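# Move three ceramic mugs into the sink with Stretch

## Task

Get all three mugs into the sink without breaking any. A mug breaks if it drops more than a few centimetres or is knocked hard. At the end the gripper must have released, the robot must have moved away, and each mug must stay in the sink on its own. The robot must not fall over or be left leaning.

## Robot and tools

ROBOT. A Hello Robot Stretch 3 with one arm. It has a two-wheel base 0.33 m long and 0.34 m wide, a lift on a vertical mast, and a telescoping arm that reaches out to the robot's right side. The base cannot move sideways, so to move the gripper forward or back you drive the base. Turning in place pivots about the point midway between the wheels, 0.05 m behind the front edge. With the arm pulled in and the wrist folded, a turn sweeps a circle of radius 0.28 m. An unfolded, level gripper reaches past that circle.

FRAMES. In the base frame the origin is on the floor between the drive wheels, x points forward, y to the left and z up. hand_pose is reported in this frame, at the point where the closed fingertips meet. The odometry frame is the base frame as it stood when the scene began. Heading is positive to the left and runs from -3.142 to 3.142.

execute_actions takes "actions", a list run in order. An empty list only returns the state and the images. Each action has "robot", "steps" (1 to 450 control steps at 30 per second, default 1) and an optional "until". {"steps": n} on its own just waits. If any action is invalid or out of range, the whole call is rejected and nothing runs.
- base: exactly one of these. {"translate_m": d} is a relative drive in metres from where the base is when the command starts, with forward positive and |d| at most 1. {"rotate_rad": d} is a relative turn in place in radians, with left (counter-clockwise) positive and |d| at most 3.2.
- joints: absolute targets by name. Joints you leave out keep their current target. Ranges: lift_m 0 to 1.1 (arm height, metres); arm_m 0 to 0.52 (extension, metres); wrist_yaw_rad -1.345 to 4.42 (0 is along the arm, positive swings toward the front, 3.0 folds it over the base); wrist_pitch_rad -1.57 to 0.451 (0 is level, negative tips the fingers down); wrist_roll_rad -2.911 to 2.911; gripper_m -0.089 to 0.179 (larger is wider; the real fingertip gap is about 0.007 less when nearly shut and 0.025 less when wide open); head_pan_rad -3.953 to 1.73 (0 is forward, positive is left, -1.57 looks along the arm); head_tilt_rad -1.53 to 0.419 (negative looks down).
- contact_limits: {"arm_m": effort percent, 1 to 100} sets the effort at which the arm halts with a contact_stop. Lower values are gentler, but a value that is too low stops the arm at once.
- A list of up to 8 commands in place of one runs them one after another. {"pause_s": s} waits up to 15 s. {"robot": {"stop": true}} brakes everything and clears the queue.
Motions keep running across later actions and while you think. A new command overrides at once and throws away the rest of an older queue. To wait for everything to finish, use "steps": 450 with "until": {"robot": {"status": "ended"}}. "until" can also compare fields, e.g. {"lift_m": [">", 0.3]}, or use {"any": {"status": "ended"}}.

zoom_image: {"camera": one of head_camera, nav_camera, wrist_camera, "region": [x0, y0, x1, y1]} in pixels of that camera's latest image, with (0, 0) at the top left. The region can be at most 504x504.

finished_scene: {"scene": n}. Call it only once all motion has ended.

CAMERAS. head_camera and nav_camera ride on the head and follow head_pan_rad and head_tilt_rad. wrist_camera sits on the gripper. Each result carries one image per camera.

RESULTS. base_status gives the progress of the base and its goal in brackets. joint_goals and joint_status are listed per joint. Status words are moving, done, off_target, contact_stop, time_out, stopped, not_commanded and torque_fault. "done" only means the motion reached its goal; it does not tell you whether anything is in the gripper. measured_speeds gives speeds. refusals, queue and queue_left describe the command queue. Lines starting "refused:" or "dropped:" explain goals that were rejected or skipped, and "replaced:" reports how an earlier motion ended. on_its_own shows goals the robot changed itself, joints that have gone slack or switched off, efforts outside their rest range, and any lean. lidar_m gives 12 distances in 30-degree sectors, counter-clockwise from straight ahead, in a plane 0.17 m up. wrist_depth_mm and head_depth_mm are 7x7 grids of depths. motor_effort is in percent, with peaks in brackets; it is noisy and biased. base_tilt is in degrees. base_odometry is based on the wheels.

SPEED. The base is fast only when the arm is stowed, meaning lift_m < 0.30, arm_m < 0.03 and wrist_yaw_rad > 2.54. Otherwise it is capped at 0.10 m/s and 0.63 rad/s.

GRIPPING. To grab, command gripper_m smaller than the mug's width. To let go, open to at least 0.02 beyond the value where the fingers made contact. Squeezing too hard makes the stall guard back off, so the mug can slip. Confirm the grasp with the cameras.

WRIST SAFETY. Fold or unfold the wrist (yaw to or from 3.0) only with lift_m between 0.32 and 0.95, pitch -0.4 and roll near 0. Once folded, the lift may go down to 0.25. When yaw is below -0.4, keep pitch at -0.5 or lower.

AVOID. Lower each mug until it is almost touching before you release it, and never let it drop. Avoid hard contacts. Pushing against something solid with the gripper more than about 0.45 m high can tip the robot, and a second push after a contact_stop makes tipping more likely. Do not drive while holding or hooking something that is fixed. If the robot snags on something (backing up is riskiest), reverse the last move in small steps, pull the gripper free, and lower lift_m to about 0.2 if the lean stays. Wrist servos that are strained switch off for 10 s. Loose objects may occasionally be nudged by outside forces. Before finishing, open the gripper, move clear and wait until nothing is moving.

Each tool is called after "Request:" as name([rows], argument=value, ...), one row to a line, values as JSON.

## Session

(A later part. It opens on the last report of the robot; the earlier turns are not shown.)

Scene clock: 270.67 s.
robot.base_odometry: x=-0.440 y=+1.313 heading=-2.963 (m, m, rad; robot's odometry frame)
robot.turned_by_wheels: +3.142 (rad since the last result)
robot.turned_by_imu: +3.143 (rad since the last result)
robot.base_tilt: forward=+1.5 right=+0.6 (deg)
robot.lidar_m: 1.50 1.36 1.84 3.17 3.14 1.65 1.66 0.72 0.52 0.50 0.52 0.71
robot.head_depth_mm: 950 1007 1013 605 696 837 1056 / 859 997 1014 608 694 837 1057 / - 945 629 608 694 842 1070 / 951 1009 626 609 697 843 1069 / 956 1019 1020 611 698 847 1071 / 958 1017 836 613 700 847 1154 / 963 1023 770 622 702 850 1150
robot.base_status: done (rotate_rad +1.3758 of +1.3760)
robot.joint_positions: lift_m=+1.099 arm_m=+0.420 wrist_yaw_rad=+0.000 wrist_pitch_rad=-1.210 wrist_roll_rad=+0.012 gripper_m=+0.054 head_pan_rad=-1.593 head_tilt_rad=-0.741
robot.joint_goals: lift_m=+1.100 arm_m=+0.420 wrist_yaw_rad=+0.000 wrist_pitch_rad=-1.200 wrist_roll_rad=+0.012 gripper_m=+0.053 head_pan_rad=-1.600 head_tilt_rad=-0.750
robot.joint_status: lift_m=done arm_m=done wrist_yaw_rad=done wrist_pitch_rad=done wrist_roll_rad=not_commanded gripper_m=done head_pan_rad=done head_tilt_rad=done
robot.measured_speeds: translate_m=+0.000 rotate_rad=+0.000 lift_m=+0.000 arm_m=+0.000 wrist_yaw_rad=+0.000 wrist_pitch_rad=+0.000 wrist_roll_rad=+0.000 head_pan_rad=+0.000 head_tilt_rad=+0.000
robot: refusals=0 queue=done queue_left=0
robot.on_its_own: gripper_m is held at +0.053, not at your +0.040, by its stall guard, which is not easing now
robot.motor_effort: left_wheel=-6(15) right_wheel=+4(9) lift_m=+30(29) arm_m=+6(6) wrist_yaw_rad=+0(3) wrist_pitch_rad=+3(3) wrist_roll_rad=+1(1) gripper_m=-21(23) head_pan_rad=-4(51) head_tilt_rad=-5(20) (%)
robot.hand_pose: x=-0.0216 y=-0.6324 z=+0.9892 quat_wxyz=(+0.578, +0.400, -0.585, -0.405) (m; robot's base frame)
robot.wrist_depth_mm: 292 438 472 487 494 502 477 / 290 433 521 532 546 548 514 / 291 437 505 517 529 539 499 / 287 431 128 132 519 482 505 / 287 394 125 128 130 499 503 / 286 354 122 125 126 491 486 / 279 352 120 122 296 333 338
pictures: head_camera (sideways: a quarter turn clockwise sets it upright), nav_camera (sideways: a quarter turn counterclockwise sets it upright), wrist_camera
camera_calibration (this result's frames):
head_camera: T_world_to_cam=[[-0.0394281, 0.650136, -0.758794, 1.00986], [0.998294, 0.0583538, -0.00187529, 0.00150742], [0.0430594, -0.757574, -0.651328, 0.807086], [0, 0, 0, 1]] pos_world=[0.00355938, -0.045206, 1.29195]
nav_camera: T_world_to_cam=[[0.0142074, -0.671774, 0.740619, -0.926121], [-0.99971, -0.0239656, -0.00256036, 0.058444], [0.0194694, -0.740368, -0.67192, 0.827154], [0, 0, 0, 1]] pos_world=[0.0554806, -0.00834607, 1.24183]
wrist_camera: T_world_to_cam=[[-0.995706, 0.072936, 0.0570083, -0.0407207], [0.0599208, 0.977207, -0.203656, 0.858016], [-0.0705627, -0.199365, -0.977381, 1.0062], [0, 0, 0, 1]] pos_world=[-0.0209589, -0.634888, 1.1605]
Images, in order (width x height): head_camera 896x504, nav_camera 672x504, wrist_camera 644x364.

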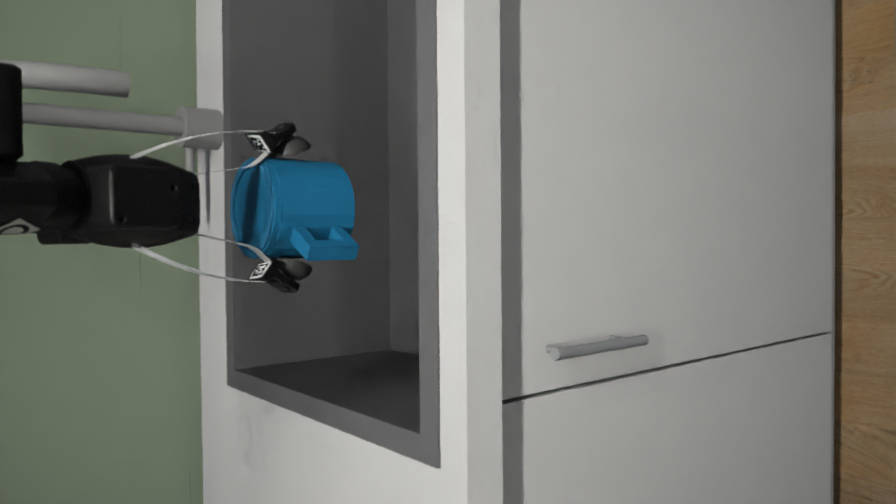

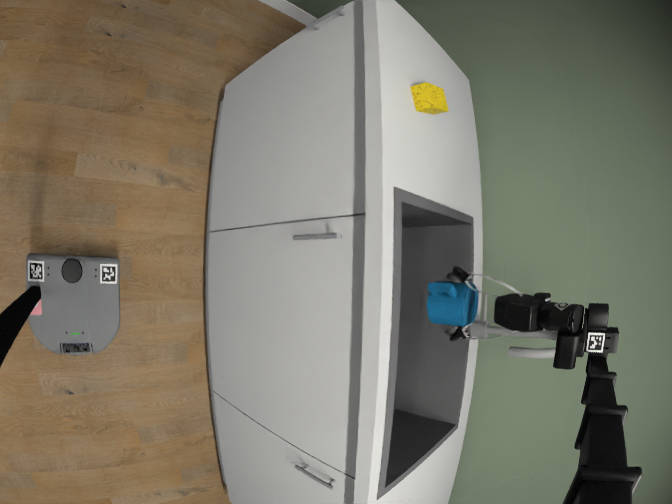

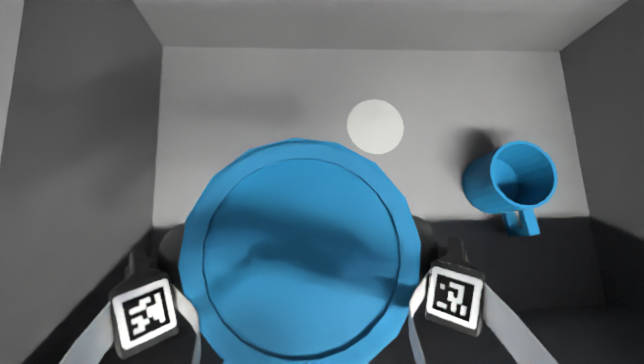

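Request:
execute_actions([
  {"robot":[{"base":{"translate_m":0.095},"joints":{"arm_m":0.49}},{"joints":{"lift_m":0.9}}],"steps":450,"until":{"robot":{"status":"ended"}}},
])

Scene clock: 281.37 s.
robot.base_odometry: x=-0.534 y=+1.296 heading=-2.963 (m, m, rad; robot's odometry frame)
robot.turned_by_wheels: +0.000 (rad since the last result)
robot.turned_by_imu: +0.001 (rad since the last result)
robot.base_tilt: forward=+1.6 right=+0.6 (deg)
robot.lidar_m: 1.41 1.28 1.78 3.60 3.26 1.74 1.75 0.72 0.52 0.50 0.52 0.70
robot.head_depth_mm: 939 1012 - 588 710 835 1065 / 955 - 1019 607 692 838 1071 / 958 - 1020 607 696 838 1064 / 953 1012 1011 608 684 842 1066 / 955 1018 790 614 698 845 1066 / 962 1011 768 620 700 845 1065 / 962 1013 770 606 697 845 1152
robot.base_status: done (translate_m +0.0950 of +0.0950)
robot.joint_positions: lift_m=+0.900 arm_m=+0.490 wrist_yaw_rad=+0.000 wrist_pitch_rad=-1.211 wrist_roll_rad=+0.012 gripper_m=+0.054 head_pan_rad=-1.593 head_tilt_rad=-0.741
robot.joint_goals: lift_m=+0.900 arm_m=+0.490 wrist_yaw_rad=+0.000 wrist_pitch_rad=-1.200 wrist_roll_rad=+0.012 gripper_m=+0.053 head_pan_rad=-1.600 head_tilt_rad=-0.750
robot.joint_status: lift_m=done arm_m=done wrist_yaw_rad=done wrist_pitch_rad=done wrist_roll_rad=not_commanded gripper_m=done head_pan_rad=done head_tilt_rad=done
robot.measured_speeds: translate_m=+0.000 rotate_rad=+0.000 lift_m=+0.000 arm_m=+0.000 wrist_yaw_rad=+0.000 wrist_pitch_rad=+0.000 wrist_roll_rad=+0.000 head_pan_rad=+0.000 head_tilt_rad=+0.000
robot: refusals=0 queue=done queue_left=0
robot.on_its_own: gripper_m is held at +0.053, not at your +0.040, by its stall guard, which is not easing now
robot.motor_effort: left_wheel=-6(6) right_wheel=+4(7) lift_m=+25(29) arm_m=+5(1) wrist_yaw_rad=+0(0) wrist_pitch_rad=+3(3) wrist_roll_rad=+1(1) gripper_m=-21(22) head_pan_rad=-4(5) head_tilt_rad=-6(6) (%)
robot.hand_pose: x=-0.0216 y=-0.7023 z=+0.7904 quat_wxyz=(+0.578, +0.400, -0.585, -0.405) (m; robot's base frame)
robot.wrist_depth_mm: 159 232 322 329 333 345 360 / 158 230 311 318 324 337 344 / 157 229 305 310 314 325 330 / 156 229 129 131 308 313 321 / 155 210 125 128 130 303 308 / 154 187 122 125 126 297 301 / 151 266 120 121 280 287 292
pictures: head_camera (sideways: a quarter turn clockwise sets it upright), nav_camera (sideways: a quarter turn counterclockwise sets it upright), wrist_camera
camera_calibration (this result's frames):
head_camera: T_world_to_cam=[[-0.0394279, 0.650136, -0.758794, 1.00986], [0.998294, 0.0583535, -0.00187529, 0.00150742], [0.0430591, -0.757574, -0.651328, 0.807086], [0, 0, 0, 1]] pos_world=[0.00355937, -0.045206, 1.29195]
nav_camera: T_world_to_cam=[[0.0142071, -0.671775, 0.740619, -0.926121], [-0.99971, -0.0239653, -0.00256036, 0.058444], [0.0194691, -0.740368, -0.67192, 0.827154], [0, 0, 0, 1]] pos_world=[0.0554806, -0.00834609, 1.24183]
wrist_camera: T_world_to_cam=[[-0.995706, 0.0729274, 0.057019, -0.0243042], [0.0599206, 0.977237, -0.203513, 0.885822], [-0.0705627, -0.199222, -0.977411, 0.798155], [0, 0, 0, 1]] pos_world=[-0.0209589, -0.704875, 0.961787]
Images, in order (width x height): head_camera 896x504, nav_camera 672x504, wrist_camera 644x364.

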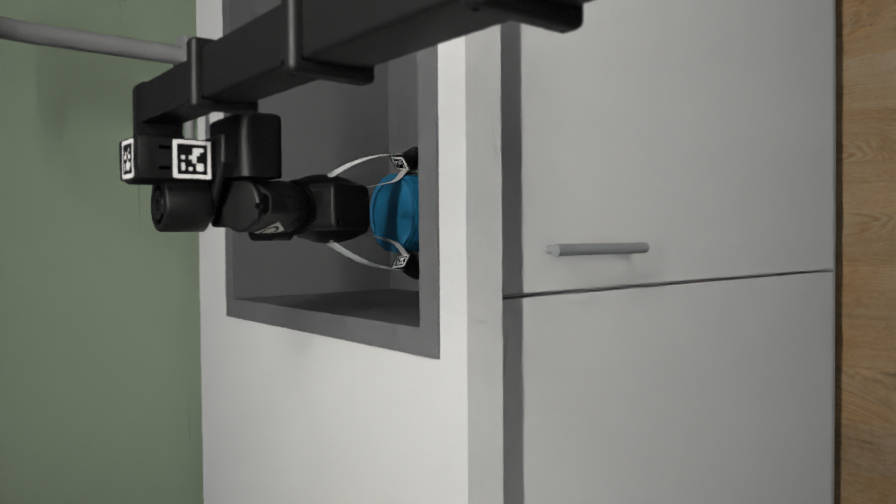

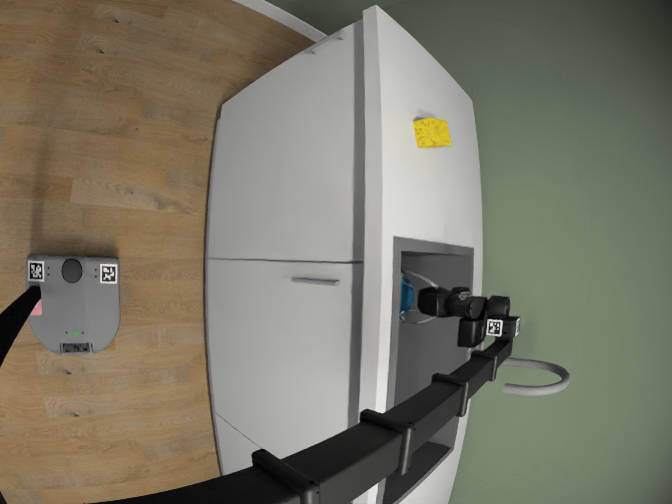

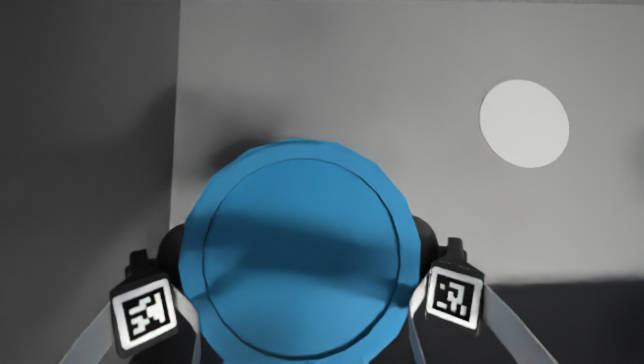

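Request:
execute_actions([
  {"robot":[{"joints":{"lift_m":0.84}},{"joints":{"lift_m":0.82}}],"steps":450,"until":{"robot":{"status":"ended"}}},
])

Scene clock: 287.40 s.
robot.base_odometry: x=-0.534 y=+1.296 heading=-2.963 (m, m, rad; robot's odometry frame)
robot.turned_by_wheels: +0.000 (rad since the last result)
robot.turned_by_imu: +0.000 (rad since the last result)
robot.base_tilt: forward=+1.5 right=+0.6 (deg)
robot.lidar_m: 1.41 1.28 1.79 3.61 3.26 1.74 1.75 0.71 0.52 0.50 0.52 0.71
robot.head_depth_mm: 931 965 1004 - - 862 1098 / 954 1009 - 607 693 837 1064 / 952 1023 - 602 695 836 1068 / 956 1017 1016 604 681 842 1068 / 955 1019 789 612 698 848 1063 / 962 1018 765 617 698 846 1077 / 961 1018 771 605 699 847 1158
robot.base_status: done (translate_m +0.0950 of +0.0950)
robot.joint_positions: lift_m=+0.820 arm_m=+0.490 wrist_yaw_rad=+0.000 wrist_pitch_rad=-1.211 wrist_roll_rad=+0.012 gripper_m=+0.054 head_pan_rad=-1.593 head_tilt_rad=-0.741
robot.joint_goals: lift_m=+0.820 arm_m=+0.490 wrist_yaw_rad=+0.000 wrist_pitch_rad=-1.200 wrist_roll_rad=+0.012 gripper_m=+0.053 head_pan_rad=-1.600 head_tilt_rad=-0.750
robot.joint_status: lift_m=done arm_m=done wrist_yaw_rad=done wrist_pitch_rad=done wrist_roll_rad=not_commanded gripper_m=done head_pan_rad=done head_tilt_rad=done
robot.measured_speeds: translate_m=+0.000 rotate_rad=+0.000 lift_m=+0.000 arm_m=+0.000 wrist_yaw_rad=+0.000 wrist_pitch_rad=+0.000 wrist_roll_rad=+0.000 head_pan_rad=+0.000 head_tilt_rad=+0.000
robot: refusals=0 queue=done queue_left=0
robot.on_its_own: gripper_m is held at +0.053, not at your +0.040, by its stall guard, which is not easing now
robot.motor_effort: left_wheel=-6(6) right_wheel=+3(3) lift_m=+24(23) arm_m=+5(5) wrist_yaw_rad=+1(1) wrist_pitch_rad=+3(3) wrist_roll_rad=+1(1) gripper_m=-21(21) head_pan_rad=-5(4) head_tilt_rad=-6(6) (%)
robot.hand_pose: x=-0.0216 y=-0.7023 z=+0.7104 quat_wxyz=(+0.578, +0.400, -0.585, -0.405) (m; robot's base frame)
robot.wrist_depth_mm: 159 230 236 242 246 250 257 / 157 222 227 233 239 244 248 / 157 216 221 226 230 237 242 / 156 210 129 131 223 229 230 / 156 203 125 128 130 224 225 / 156 187 122 125 126 218 219 / 150 193 120 121 202 209 212
pictures: head_camera (sideways: a quarter turn clockwise sets it upright), nav_camera (sideways: a quarter turn counterclockwise sets it upright), wrist_camera
camera_calibration (this result's frames):
head_camera: T_world_to_cam=[[-0.0394281, 0.650136, -0.758794, 1.00986], [0.998294, 0.0583537, -0.0018753, 0.00150743], [0.0430593, -0.757574, -0.651328, 0.807086], [0, 0, 0, 1]] pos_world=[0.00355938, -0.045206, 1.29195]
nav_camera: T_world_to_cam=[[0.0142073, -0.671774, 0.74062, -0.926122], [-0.99971, -0.0239655, -0.00256035, 0.058444], [0.0194693, -0.740368, -0.67192, 0.827154], [0, 0, 0, 1]] pos_world=[0.0554806, -0.00834609, 1.24183]
wrist_camera: T_world_to_cam=[[-0.995706, 0.0729273, 0.0570191, -0.0197426], [0.0599206, 0.977237, -0.203511, 0.86954], [-0.0705627, -0.19922, -0.977411, 0.719959], [0, 0, 0, 1]] pos_world=[-0.0209589, -0.704877, 0.881783]
Images, in order (width x height): head_camera 896x504, nav_camera 672x504, wrist_camera 644x364.

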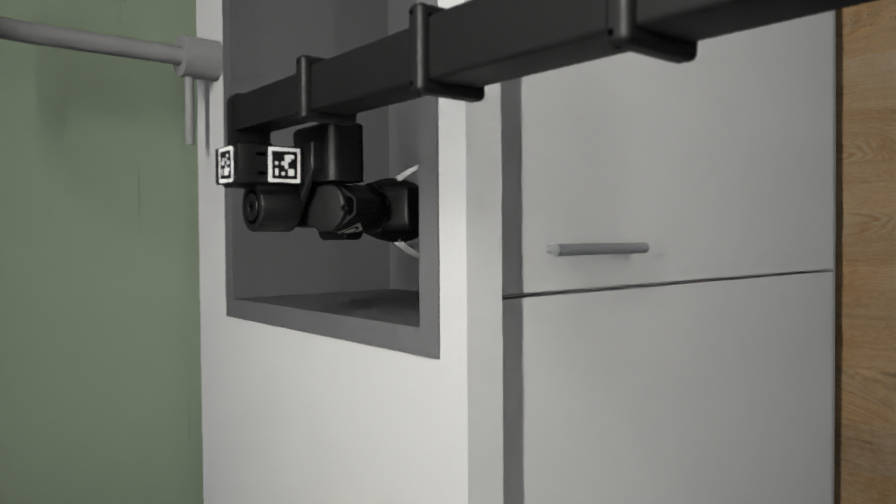

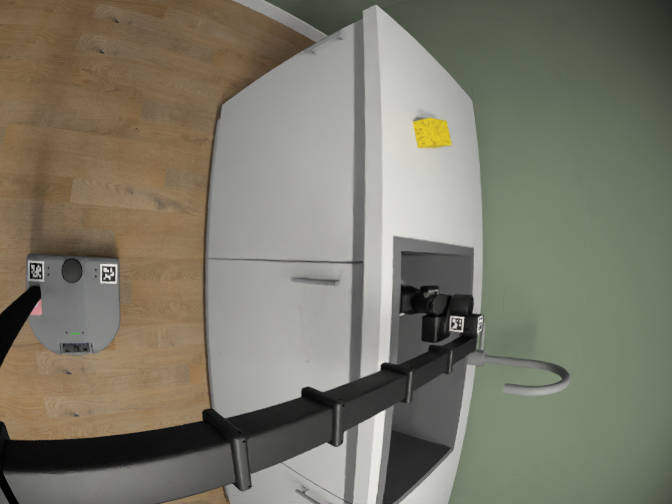

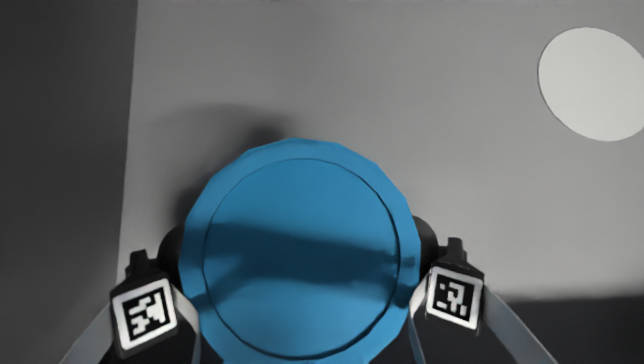

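Request:
execute_actions([
  {"robot":[{"joints":{"gripper_m":0.122}},{"joints":{"lift_m":1.03}},{"joints":{"arm_m":0.0,"head_pan_rad":-1.6,"head_tilt_rad":-0.8},"base":{"rotate_rad":1.98}},{"base":{"translate_m":1.0},"joints":{"lift_m":1.0,"gripper_m":0.045}},{"base":{"translate_m":1.0}},{"base":{"translate_m":0.747}},{"base":{"rotate_rad":1.1615},"joints":{"arm_m":0.32}}],"steps":450,"until":{"robot":{"status":"ended"}}},
  {"steps":450,"until":{"robot":{"status":"ended"}}},
  {"steps":450,"until":{"robot":{"status":"ended"}}},
  {"steps":450,"until":{"robot":{"status":"ended"}}},
])

Scene clock: 336.37 s.
robot.base_odometry: x=+0.990 y=-0.989 heading=+0.178 (m, m, rad; robot's odometry frame)
robot.turned_by_wheels: +3.141 (rad since the last result)
robot.turned_by_imu: +2.999 (rad since the last result)
robot.base_tilt: forward=+1.5 right=+0.6 (deg)
robot.lidar_m: 1.61 1.63 2.03 2.55 3.14 2.17 2.11 1.71 0.91 1.00 1.01 0.71
robot.head_depth_mm: - 1052 1031 829 695 597 542 / - 1062 999 834 698 598 544 / - - 971 835 701 598 534 / 879 984 1010 839 704 600 526 / 866 969 1051 842 703 603 528 / 861 957 1024 845 705 605 528 / 848 941 1020 846 706 605 531
robot.base_status: done (rotate_rad +1.1613 of +1.1615)
robot.joint_positions: lift_m=+1.000 arm_m=+0.320 wrist_yaw_rad=+0.000 wrist_pitch_rad=-1.203 wrist_roll_rad=+0.012 gripper_m=+0.045 head_pan_rad=-1.594 head_tilt_rad=-0.792
robot.joint_goals: lift_m=+1.000 arm_m=+0.320 wrist_yaw_rad=+0.000 wrist_pitch_rad=-1.200 wrist_roll_rad=+0.012 gripper_m=+0.045 head_pan_rad=-1.600 head_tilt_rad=-0.800
robot.joint_status: lift_m=done arm_m=done wrist_yaw_rad=done wrist_pitch_rad=done wrist_roll_rad=not_commanded gripper_m=done head_pan_rad=done head_tilt_rad=done
robot.measured_speeds: translate_m=+0.000 rotate_rad=+0.000 lift_m=+0.000 arm_m=+0.000 wrist_yaw_rad=+0.000 wrist_pitch_rad=+0.000 wrist_roll_rad=+0.000 head_pan_rad=+0.000 head_tilt_rad=+0.000
robot: refusals=0 queue=done queue_left=0
robot.motor_effort: left_wheel=-6(77) right_wheel=+4(61) lift_m=+22(30) arm_m=+6(10) wrist_yaw_rad=+0(36) wrist_pitch_rad=+1(22) wrist_roll_rad=+1(10) gripper_m=+0(84) head_pan_rad=-4(5) head_tilt_rad=-6(16) (%)
robot.hand_pose: x=-0.0217 y=-0.5342 z=+0.8911 quat_wxyz=(+0.579, +0.398, -0.586, -0.403) (m; robot's base frame)
robot.wrist_depth_mm: 359 352 374 381 390 399 406 / 341 350 354 367 370 385 393 / 334 340 348 354 358 373 381 / 323 332 336 340 351 354 360 / 314 318 327 328 339 346 350 / 305 310 - 322 333 334 345 / 296 300 308 311 318 326 331
pictures: head_camera (sideways: a quarter turn clockwise sets it upright), nav_camera (sideways: a quarter turn counterclockwise sets it upright), wrist_camera
camera_calibration (this result's frames):
head_camera: T_world_to_cam=[[-0.0378669, 0.687903, -0.724814, 0.965561], [0.998354, 0.0573061, 0.00223014, -0.00383775], [0.0430704, -0.723537, -0.688941, 0.85601], [0, 0, 0, 1]] pos_world=[0.0035256, -0.0446382, 1.2896]
nav_camera: T_world_to_cam=[[0.012646, -0.708563, 0.705534, -0.880387], [-0.999729, -0.0227354, -0.00491384, 0.0615078], [0.0195224, -0.705281, -0.708659, 0.874938], [0, 0, 0, 1]] pos_world=[0.0555437, -0.00533412, 1.24148]
wrist_camera: T_world_to_cam=[[-0.995688, 0.0736218, 0.0564419, -0.0414317], [0.0601881, 0.975661, -0.210861, 0.747702], [-0.0705921, -0.206555, -0.975885, 0.924721], [0, 0, 0, 1]] pos_world=[-0.0209778, -0.535448, 1.06242]
Images, in order (width x height): head_camera 896x504, nav_camera 672x504, wrist_camera 644x364.

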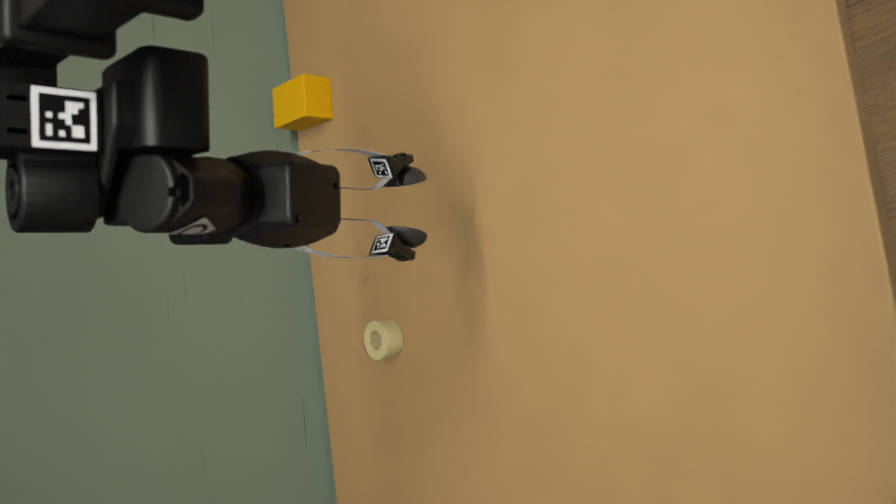

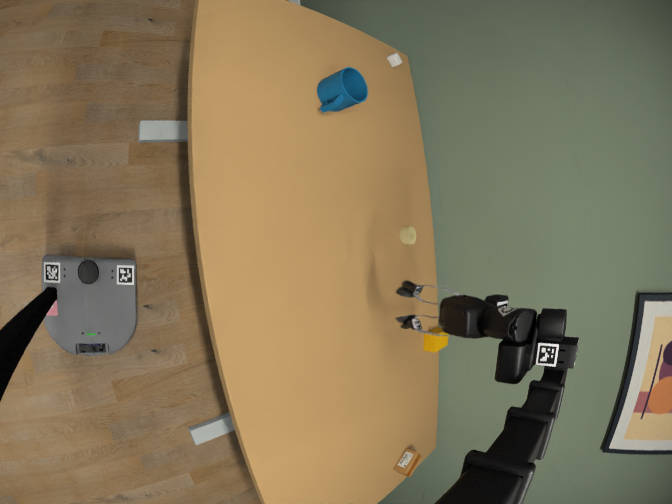

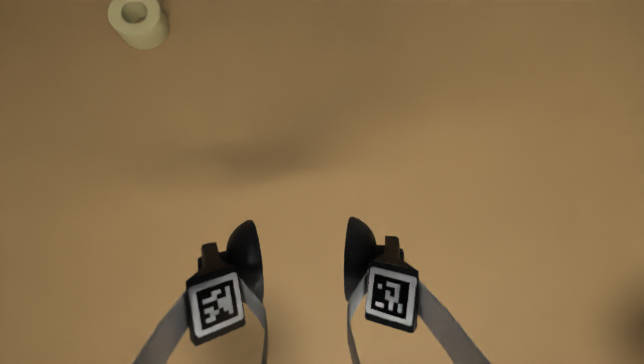

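Request:
execute_actions([
  {"robot":[{"base":{"rotate_rad":0.39},"joints":{"arm_m":0.2}},{"base":{"translate_m":0.36}},{"base":{"rotate_rad":-0.25},"joints":{"head_pan_rad":-1.4}}],"steps":450,"until":{"robot":{"status":"ended"}}},
])

Scene clock: 350.67 s.
robot.base_odometry: x=+1.293 y=-0.796 heading=+0.318 (m, m, rad; robot's odometry frame)
robot.turned_by_wheels: +0.140 (rad since the last result)
robot.turned_by_imu: +0.142 (rad since the last result)
robot.base_tilt: forward=+1.4 right=+0.6 (deg)
robot.lidar_m: 1.27 1.33 1.80 3.04 3.12 2.42 2.46 1.24 1.13 0.63 0.63 1.32
robot.head_depth_mm: 891 - - 794 694 597 1121 / 930 1037 1037 749 696 597 1151 / 947 1067 1041 775 696 601 1143 / 956 1080 1041 843 699 601 1145 / 983 1102 1122 837 705 604 1164 / 998 1127 1300 1424 703 603 1193 / 1018 1143 1323 1560 1593 620 1190
robot.base_status: done (rotate_rad -0.2498 of -0.2500)
robot.joint_positions: lift_m=+1.000 arm_m=+0.200 wrist_yaw_rad=+0.000 wrist_pitch_rad=-1.203 wrist_roll_rad=+0.012 gripper_m=+0.045 head_pan_rad=-1.407 head_tilt_rad=-0.792
robot.joint_goals: lift_m=+1.000 arm_m=+0.200 wrist_yaw_rad=+0.000 wrist_pitch_rad=-1.200 wrist_roll_rad=+0.012 gripper_m=+0.045 head_pan_rad=-1.400 head_tilt_rad=-0.800
robot.joint_status: lift_m=done arm_m=done wrist_yaw_rad=done wrist_pitch_rad=done wrist_roll_rad=not_commanded gripper_m=done head_pan_rad=done head_tilt_rad=done
robot.measured_speeds: translate_m=+0.000 rotate_rad=+0.000 lift_m=+0.000 arm_m=+0.000 wrist_yaw_rad=+0.000 wrist_pitch_rad=+0.000 wrist_roll_rad=+0.000 head_pan_rad=+0.000 head_tilt_rad=+0.000
robot: refusals=0 queue=done queue_left=0
robot.motor_effort: left_wheel=+5(14) right_wheel=-3(8) lift_m=+22(23) arm_m=-5(10) wrist_yaw_rad=+0(0) wrist_pitch_rad=+1(1) wrist_roll_rad=+1(1) gripper_m=+0(0) head_pan_rad=+4(26) head_tilt_rad=-5(5) (%)
robot.hand_pose: x=-0.0217 y=-0.4149 z=+0.8911 quat_wxyz=(+0.579, +0.398, -0.586, -0.403) (m; robot's base frame)
robot.wrist_depth_mm: 355 356 344 380 384 396 401 / 346 350 329 364 377 383 387 / 333 340 347 356 364 372 377 / 320 327 334 344 349 359 367 / 315 321 325 328 339 346 353 / 306 312 - 321 335 333 349 / 297 299 306 312 316 327 336
pictures: head_camera (sideways: a quarter turn clockwise sets it upright), nav_camera (sideways: a quarter turn counterclockwise sets it upright), wrist_camera
camera_calibration (this result's frames):
head_camera: T_world_to_cam=[[-0.165159, 0.668855, -0.724814, 0.966337], [0.970273, 0.242004, 0.00223015, -0.00366647], [0.176899, -0.702899, -0.688941, 0.855194], [0, 0, 0, 1]] pos_world=[0.0118734, -0.0443381, 1.2896]
nav_camera: T_world_to_cam=[[0.144221, -0.693846, 0.705534, -0.88119], [-0.978054, -0.208292, -0.00491385, 0.0613756], [0.150367, -0.689342, -0.708659, 0.87414], [0, 0, 0, 1]] pos_world=[0.055673, 0.00395568, 1.24148]
wrist_camera: T_world_to_cam=[[-0.99569, 0.0735949, 0.0564455, -0.0502233], [0.0601644, 0.975673, -0.210813, 0.63132], [-0.0705872, -0.206509, -0.975895, 0.949377], [0, 0, 0, 1]] pos_world=[-0.020976, -0.416211, 1.06242]
Images, in order (width x height): head_camera 896x504, nav_camera 672x504, wrist_camera 644x364.

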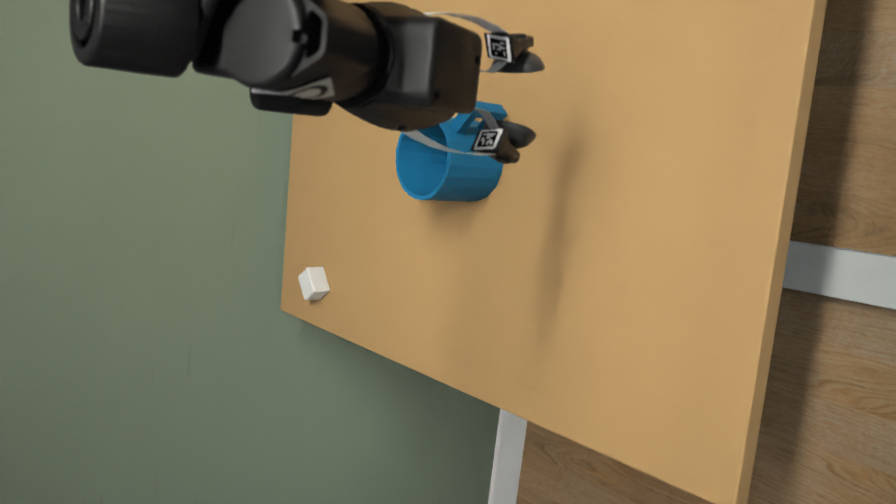

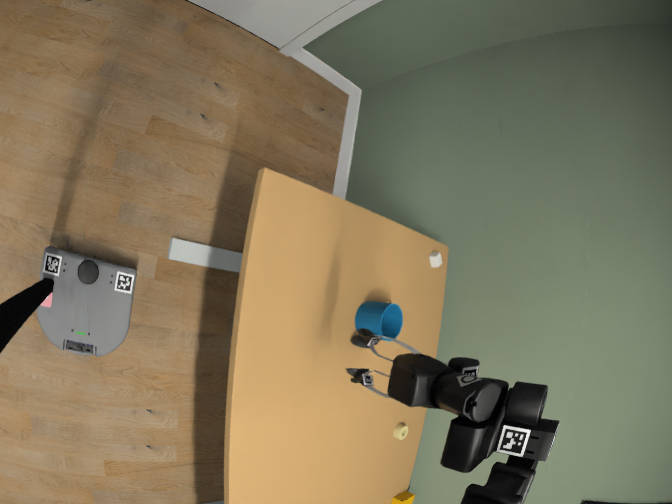

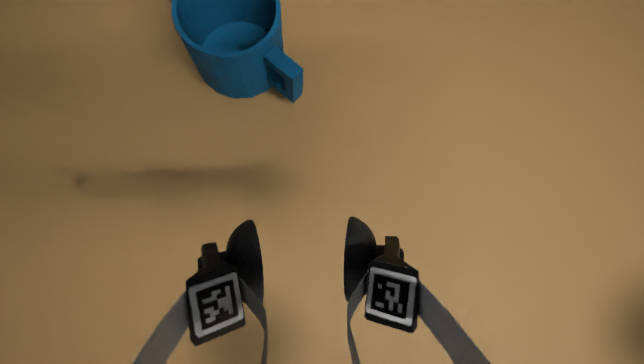

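Request:
execute_actions([
  {"robot":[{"base":{"translate_m":0.10},"joints":{"arm_m":0.405}},{"joints":{"lift_m":0.94}}],"steps":450,"until":{"robot":{"status":"ended"}}},
])

Scene clock: 363.73 s.
robot.base_odometry: x=+1.388 y=-0.764 heading=+0.318 (m, m, rad; robot's odometry frame)
robot.turned_by_wheels: +0.000 (rad since the last result)
robot.turned_by_imu: +0.001 (rad since the last result)
robot.base_tilt: forward=+1.6 right=+0.7 (deg)
robot.lidar_m: 1.17 1.23 1.66 2.12 3.12 2.51 2.56 1.33 1.13 0.61 1.12 1.22
robot.head_depth_mm: 899 - 996 735 693 597 1121 / 931 1030 984 788 697 597 1120 / 944 1053 1040 835 697 597 1137 / 958 1083 1156 839 699 602 1147 / 984 1101 1266 1428 702 603 1168 / 991 1121 1285 1507 1591 1343 1193 / 1015 1153 1319 1559 1594 1356 1203
robot.base_status: done (translate_m +0.1000 of +0.1000)
robot.joint_positions: lift_m=+0.940 arm_m=+0.405 wrist_yaw_rad=+0.000 wrist_pitch_rad=-1.203 wrist_roll_rad=+0.013 gripper_m=+0.045 head_pan_rad=-1.407 head_tilt_rad=-0.792
robot.joint_goals: lift_m=+0.940 arm_m=+0.405 wrist_yaw_rad=+0.000 wrist_pitch_rad=-1.200 wrist_roll_rad=+0.013 gripper_m=+0.045 head_pan_rad=-1.400 head_tilt_rad=-0.800
robot.joint_status: lift_m=done arm_m=done wrist_yaw_rad=done wrist_pitch_rad=done wrist_roll_rad=not_commanded gripper_m=done head_pan_rad=done head_tilt_rad=done
robot.measured_speeds: translate_m=+0.000 rotate_rad=+0.000 lift_m=+0.000 arm_m=+0.000 wrist_yaw_rad=+0.000 wrist_pitch_rad=+0.000 wrist_roll_rad=+0.000 head_pan_rad=+0.000 head_tilt_rad=+0.000
robot: refusals=0 queue=done queue_left=0
robot.motor_effort: left_wheel=+5(11) right_wheel=-3(4) lift_m=+23(24) arm_m=+6(6) wrist_yaw_rad=+0(1) wrist_pitch_rad=+1(1) wrist_roll_rad=+1(1) gripper_m=-1(1) head_pan_rad=+3(4) head_tilt_rad=-6(6) (%)
robot.hand_pose: x=-0.0217 y=-0.6192 z=+0.8311 quat_wxyz=(+0.579, +0.398, -0.586, -0.403) (m; robot's base frame)
robot.wrist_depth_mm: 290 296 302 310 317 325 334 / 282 289 294 299 311 311 320 / 275 278 283 291 297 302 312 / 266 270 277 282 285 297 300 / 259 262 269 265 252 287 291 / 250 257 - 260 218 276 281 / 244 247 252 257 261 267 275
pictures: head_camera (sideways: a quarter turn clockwise sets it upright), nav_camera (sideways: a quarter turn counterclockwise sets it upright), wrist_camera
camera_calibration (this result's frames):
head_camera: T_world_to_cam=[[-0.16527, 0.668828, -0.724814, 0.966338], [0.970233, 0.242165, 0.00223015, -0.00366622], [0.177016, -0.70287, -0.688941, 0.855193], [0, 0, 0, 1]] pos_world=[0.0118808, -0.0443371, 1.2896]
nav_camera: T_world_to_cam=[[0.144336, -0.693822, 0.705534, -0.88119], [-0.97802, -0.208454, -0.00491385, 0.0613754], [0.150481, -0.689317, -0.708659, 0.874139], [0, 0, 0, 1]] pos_world=[0.0556724, 0.0039639, 1.24148]
wrist_camera: T_world_to_cam=[[-0.995685, 0.073672, 0.0564173, -0.0317345], [0.0602478, 0.975674, -0.210786, 0.817911], [-0.0705739, -0.206477, -0.975903, 0.848664], [0, 0, 0, 1]] pos_world=[-0.0209813, -0.620447, 1.00241]
Images, in order (width x height): head_camera 896x504, nav_camera 672x504, wrist_camera 644x364.

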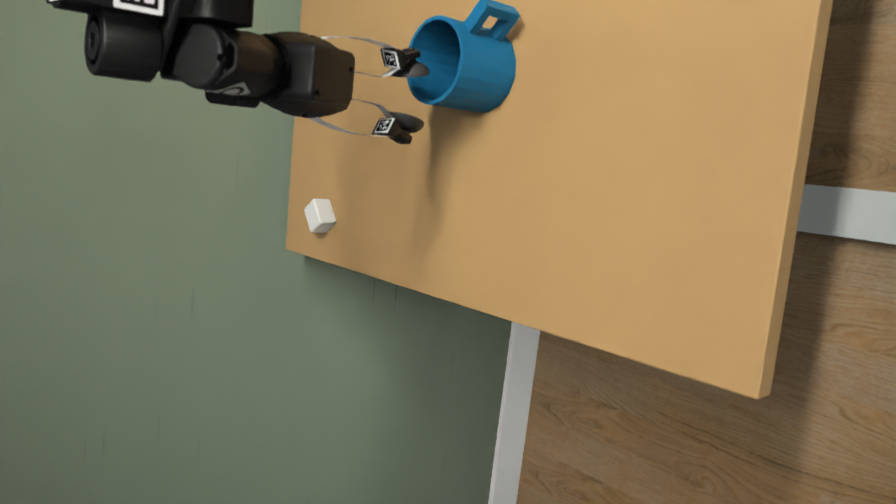

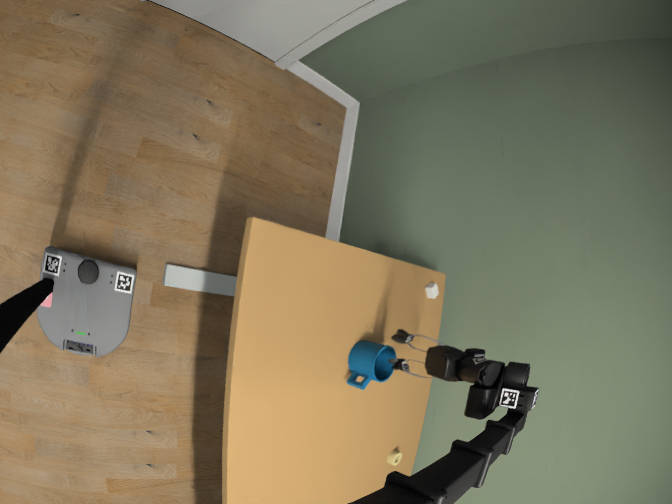

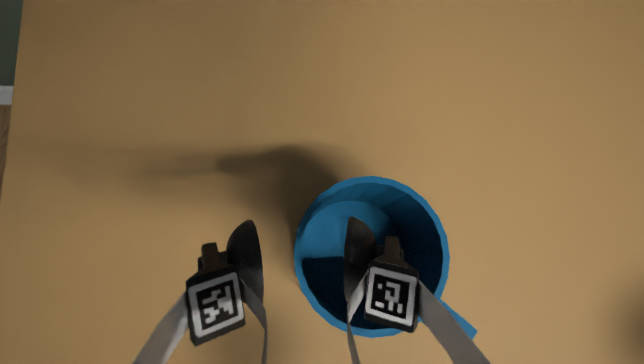

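Request:
execute_actions([
  {"robot":[{"joints":{"lift_m":0.888}},{"joints":{"gripper_m":-0.05}},{"pause_s":0.3},{"joints":{"lift_m":0.96}}],"steps":450,"until":{"robot":{"status":"ended"}}},
])

Scene clock: 384.30 s.
robot.base_odometry: x=+1.388 y=-0.764 heading=+0.318 (m, m, rad; robot's odometry frame)
robot.turned_by_wheels: +0.000 (rad since the last result)
robot.turned_by_imu: +0.001 (rad since the last result)
robot.base_tilt: forward=+1.6 right=+0.7 (deg)
robot.lidar_m: 1.17 1.23 1.66 2.13 3.13 2.51 2.56 1.32 1.13 0.61 1.13 1.22
robot.head_depth_mm: 885 - 995 696 692 597 1114 / 932 1031 996 789 696 600 1129 / 945 1054 1034 834 697 598 1138 / 957 1078 1148 836 699 602 1144 / 983 1106 1262 1431 702 601 1171 / 993 1130 1295 1513 1571 1335 1184 / 1015 1151 1315 1564 1601 1364 1194
robot.base_status: done (translate_m +0.1000 of +0.1000)
robot.joint_positions: lift_m=+0.960 arm_m=+0.405 wrist_yaw_rad=+0.000 wrist_pitch_rad=-1.210 wrist_roll_rad=+0.013 gripper_m=-0.043 head_pan_rad=-1.407 head_tilt_rad=-0.792
robot.joint_goals: lift_m=+0.960 arm_m=+0.405 wrist_yaw_rad=+0.000 wrist_pitch_rad=-1.200 wrist_roll_rad=+0.013 gripper_m=-0.044 head_pan_rad=-1.400 head_tilt_rad=-0.800
robot.joint_status: lift_m=done arm_m=done wrist_yaw_rad=done wrist_pitch_rad=done wrist_roll_rad=not_commanded gripper_m=done head_pan_rad=done head_tilt_rad=done
robot.measured_speeds: translate_m=+0.000 rotate_rad=+0.000 lift_m=+0.000 arm_m=+0.000 wrist_yaw_rad=+0.000 wrist_pitch_rad=+0.000 wrist_roll_rad=+0.000 head_pan_rad=+0.000 head_tilt_rad=+0.000
robot: refusals=0 queue=done queue_left=0
robot.on_its_own: gripper_m is held at -0.044, not at your -0.050, by its stall guard, which is still easing
robot.motor_effort: left_wheel=+5(5) right_wheel=-3(3) lift_m=+30(31) arm_m=+5(5) wrist_yaw_rad=+0(0) wrist_pitch_rad=+3(3) wrist_roll_rad=+1(1) gripper_m=-23(100) head_pan_rad=+4(5) head_tilt_rad=-5(6) (%)
robot.hand_pose: x=-0.0217 y=-0.6175 z=+0.8502 quat_wxyz=(+0.578, +0.400, -0.585, -0.405) (m; robot's base frame)
robot.wrist_depth_mm: 313 318 320 331 335 343 350 / 302 307 314 321 329 334 339 / 294 297 304 309 315 324 331 / 286 288 297 298 183 311 316 / 278 279 287 216 218 305 311 / 270 274 279 - 204 293 297 / 262 264 270 271 161 287 293
pictures: head_camera (sideways: a quarter turn clockwise sets it upright), nav_camera (sideways: a quarter turn counterclockwise sets it upright), wrist_camera
camera_calibration (this result's frames):
head_camera: T_world_to_cam=[[-0.16527, 0.668828, -0.724814, 0.966338], [0.970233, 0.242165, 0.00223015, -0.00366622], [0.177016, -0.702869, -0.688941, 0.855193], [0, 0, 0, 1]] pos_world=[0.0118808, -0.0443371, 1.2896]
nav_camera: T_world_to_cam=[[0.144336, -0.693822, 0.705534, -0.88119], [-0.97802, -0.208454, -0.00491385, 0.0613754], [0.150481, -0.689317, -0.708659, 0.874139], [0, 0, 0, 1]] pos_world=[0.0556724, 0.00396391, 1.24148]
wrist_camera: T_world_to_cam=[[-0.995673, 0.0735356, 0.05682, -0.0333645], [0.0605119, 0.977069, -0.204142, 0.815552], [-0.0705287, -0.19982, -0.977291, 0.873018], [0, 0, 0, 1]] pos_world=[-0.0209979, -0.619951, 1.02158]
Images, in order (width x height): head_camera 896x504, nav_camera 672x504, wrist_camera 644x364.

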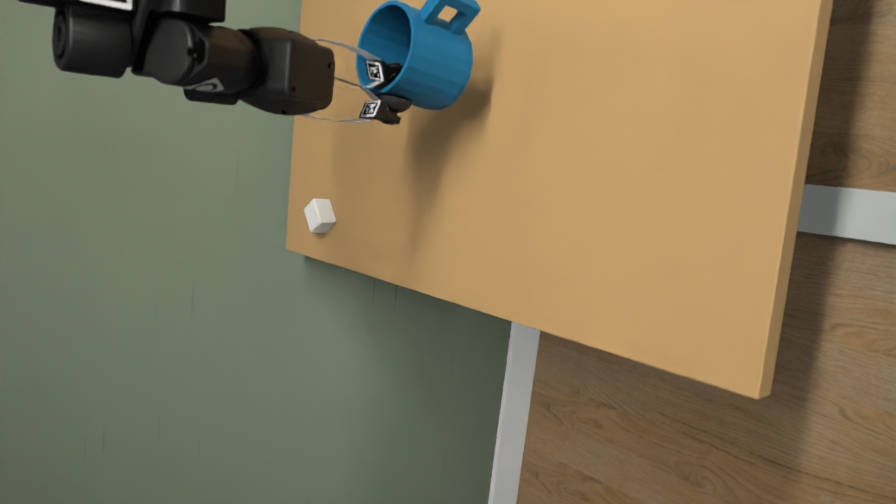

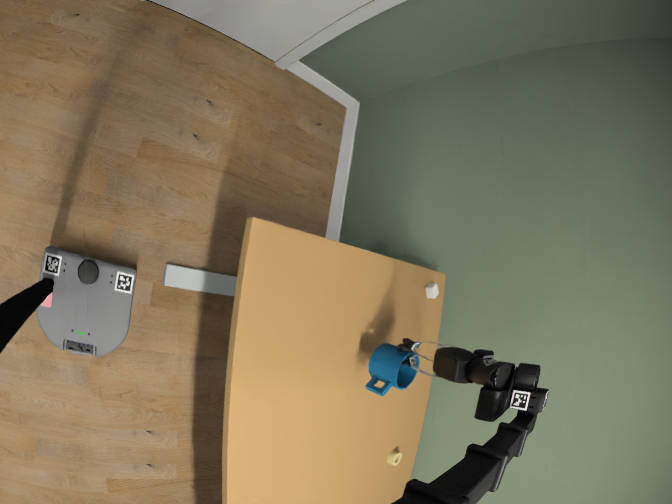

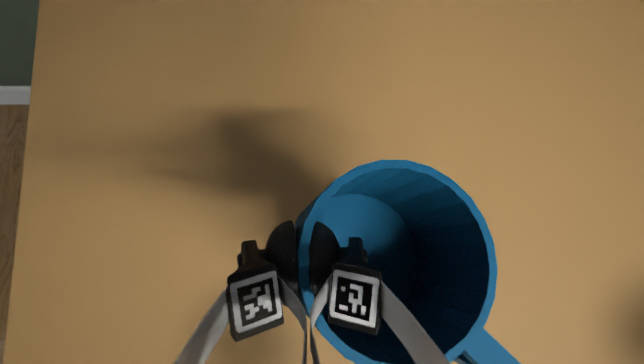

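Request:
execute_actions([
  {"robot":[{"joints":{"lift_m":1.1,"arm_m":0.0,"head_pan_rad":-3.14,"head_tilt_rad":-0.5}},{"base":{"rotate_rad":-1.25}},{"base":{"translate_m":-1.0}},{"base":{"translate_m":-0.9}}],"steps":450,"until":{"robot":{"status":"ended"}}},
  {"steps":450,"until":{"robot":{"status":"ended"}}},
])

Scene clock: 418.87 s.
robot.base_odometry: x=+0.255 y=+0.760 heading=-0.931 (m, m, rad; robot's odometry frame)
robot.turned_by_wheels: -1.250 (rad since the last result)
robot.turned_by_imu: -1.252 (rad since the last result)
robot.base_tilt: forward=+1.5 right=+0.6 (deg)
robot.lidar_m: 2.48 1.99 1.76 1.13 2.09 1.26 1.27 1.49 1.68 1.79 2.35 2.50
robot.head_depth_mm: - - - 1309 1384 1528 1388 / - - - 1366 1449 1591 1384 / - - - 1414 1516 1647 1392 / - - - 1484 1583 1685 1391 / - - - 1550 1688 1683 1395 / - - - 1611 1736 1686 1389 / - - - 1701 1852 1698 1395
robot.base_status: done (translate_m -0.9000 of -0.9000)
robot.joint_positions: lift_m=+1.099 arm_m=+0.000 wrist_yaw_rad=+0.000 wrist_pitch_rad=-1.211 wrist_roll_rad=+0.013 gripper_m=-0.040 head_pan_rad=-3.133 head_tilt_rad=-0.507
robot.joint_goals: lift_m=+1.100 arm_m=+0.000 wrist_yaw_rad=+0.000 wrist_pitch_rad=-1.200 wrist_roll_rad=+0.013 gripper_m=-0.041 head_pan_rad=-3.140 head_tilt_rad=-0.500
robot.joint_status: lift_m=done arm_m=done wrist_yaw_rad=done wrist_pitch_rad=done wrist_roll_rad=not_commanded gripper_m=done head_pan_rad=done head_tilt_rad=done
robot.measured_speeds: translate_m=+0.000 rotate_rad=+0.000 lift_m=+0.000 arm_m=+0.000 wrist_yaw_rad=+0.000 wrist_pitch_rad=+0.000 wrist_roll_rad=+0.000 head_pan_rad=+0.000 head_tilt_rad=+0.000
robot: refusals=0 queue=done queue_left=0
robot.on_its_own: gripper_m is held at -0.041, not at your -0.050, by its stall guard, which is not easing now
robot.motor_effort: left_wheel=+5(11) right_wheel=-3(8) lift_m=+30(33) arm_m=-5(5) wrist_yaw_rad=+0(0) wrist_pitch_rad=+3(3) wrist_roll_rad=+0(1) gripper_m=-21(23) head_pan_rad=-4(55) head_tilt_rad=+5(35) (%)
robot.hand_pose: x=-0.0216 y=-0.2131 z=+0.9891 quat_wxyz=(+0.578, +0.400, -0.585, -0.406) (m; robot's base frame)
robot.wrist_depth_mm: - - - - - - - / - - - - - - - / - - - - - - - / - - - - 183 - - / - - - 215 217 - - / - - - - 203 - - / - - - 135 160 - -
pictures: head_camera (sideways: a quarter turn clockwise sets it upright), nav_camera (sideways: a quarter turn counterclockwise sets it upright), wrist_camera
camera_calibration (this result's frames):
head_camera: T_world_to_cam=[[0.455322, 0.0578831, -0.888443, 1.17588], [0.0866062, -0.996032, -0.0205074, 0.0313291], [-0.886105, -0.0676072, -0.458528, 0.561919], [0, 0, 0, 1]] pos_world=[-0.0401982, 0.00113101, 1.303]
nav_camera: T_world_to_cam=[[-0.481335, -0.0333751, 0.875901, -1.09947], [-0.054238, 0.998494, 0.0082409, 0.0386137], [-0.874857, -0.0435405, -0.48242, 0.586078], [0, 0, 0, 1]] pos_world=[-0.0143833, -0.0497322, 1.24544]
wrist_camera: T_world_to_cam=[[-0.995651, 0.0739219, 0.0566894, -0.0707824], [0.0609742, 0.977206, -0.20335, 0.447981], [-0.0704293, -0.19901, -0.977463, 1.08993], [0, 0, 0, 1]] pos_world=[-0.0210267, -0.21563, 1.16048]
Images, in order (width x height): head_camera 896x504, nav_camera 672x504, wrist_camera 644x364.

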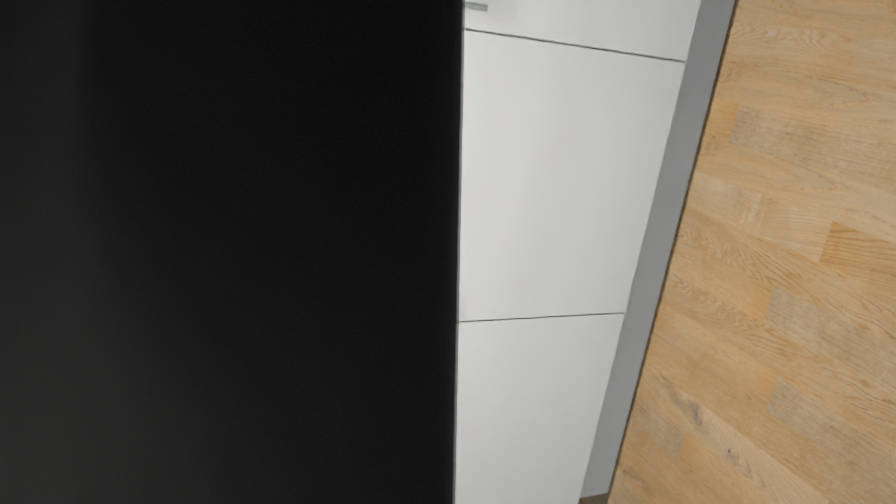

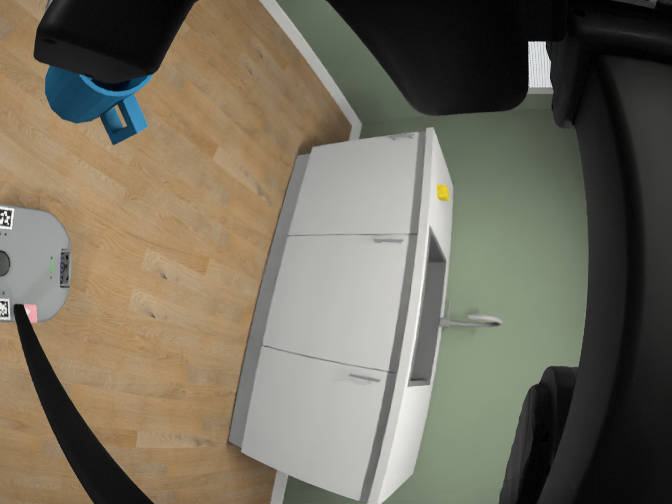

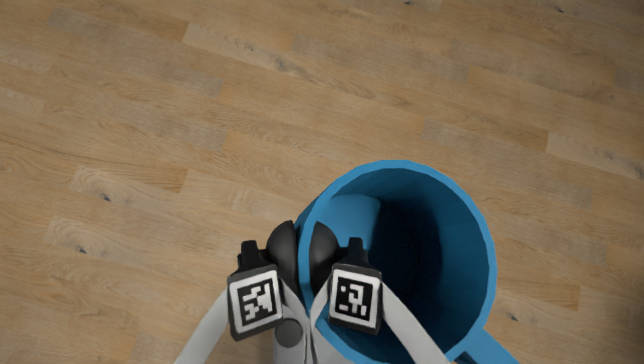

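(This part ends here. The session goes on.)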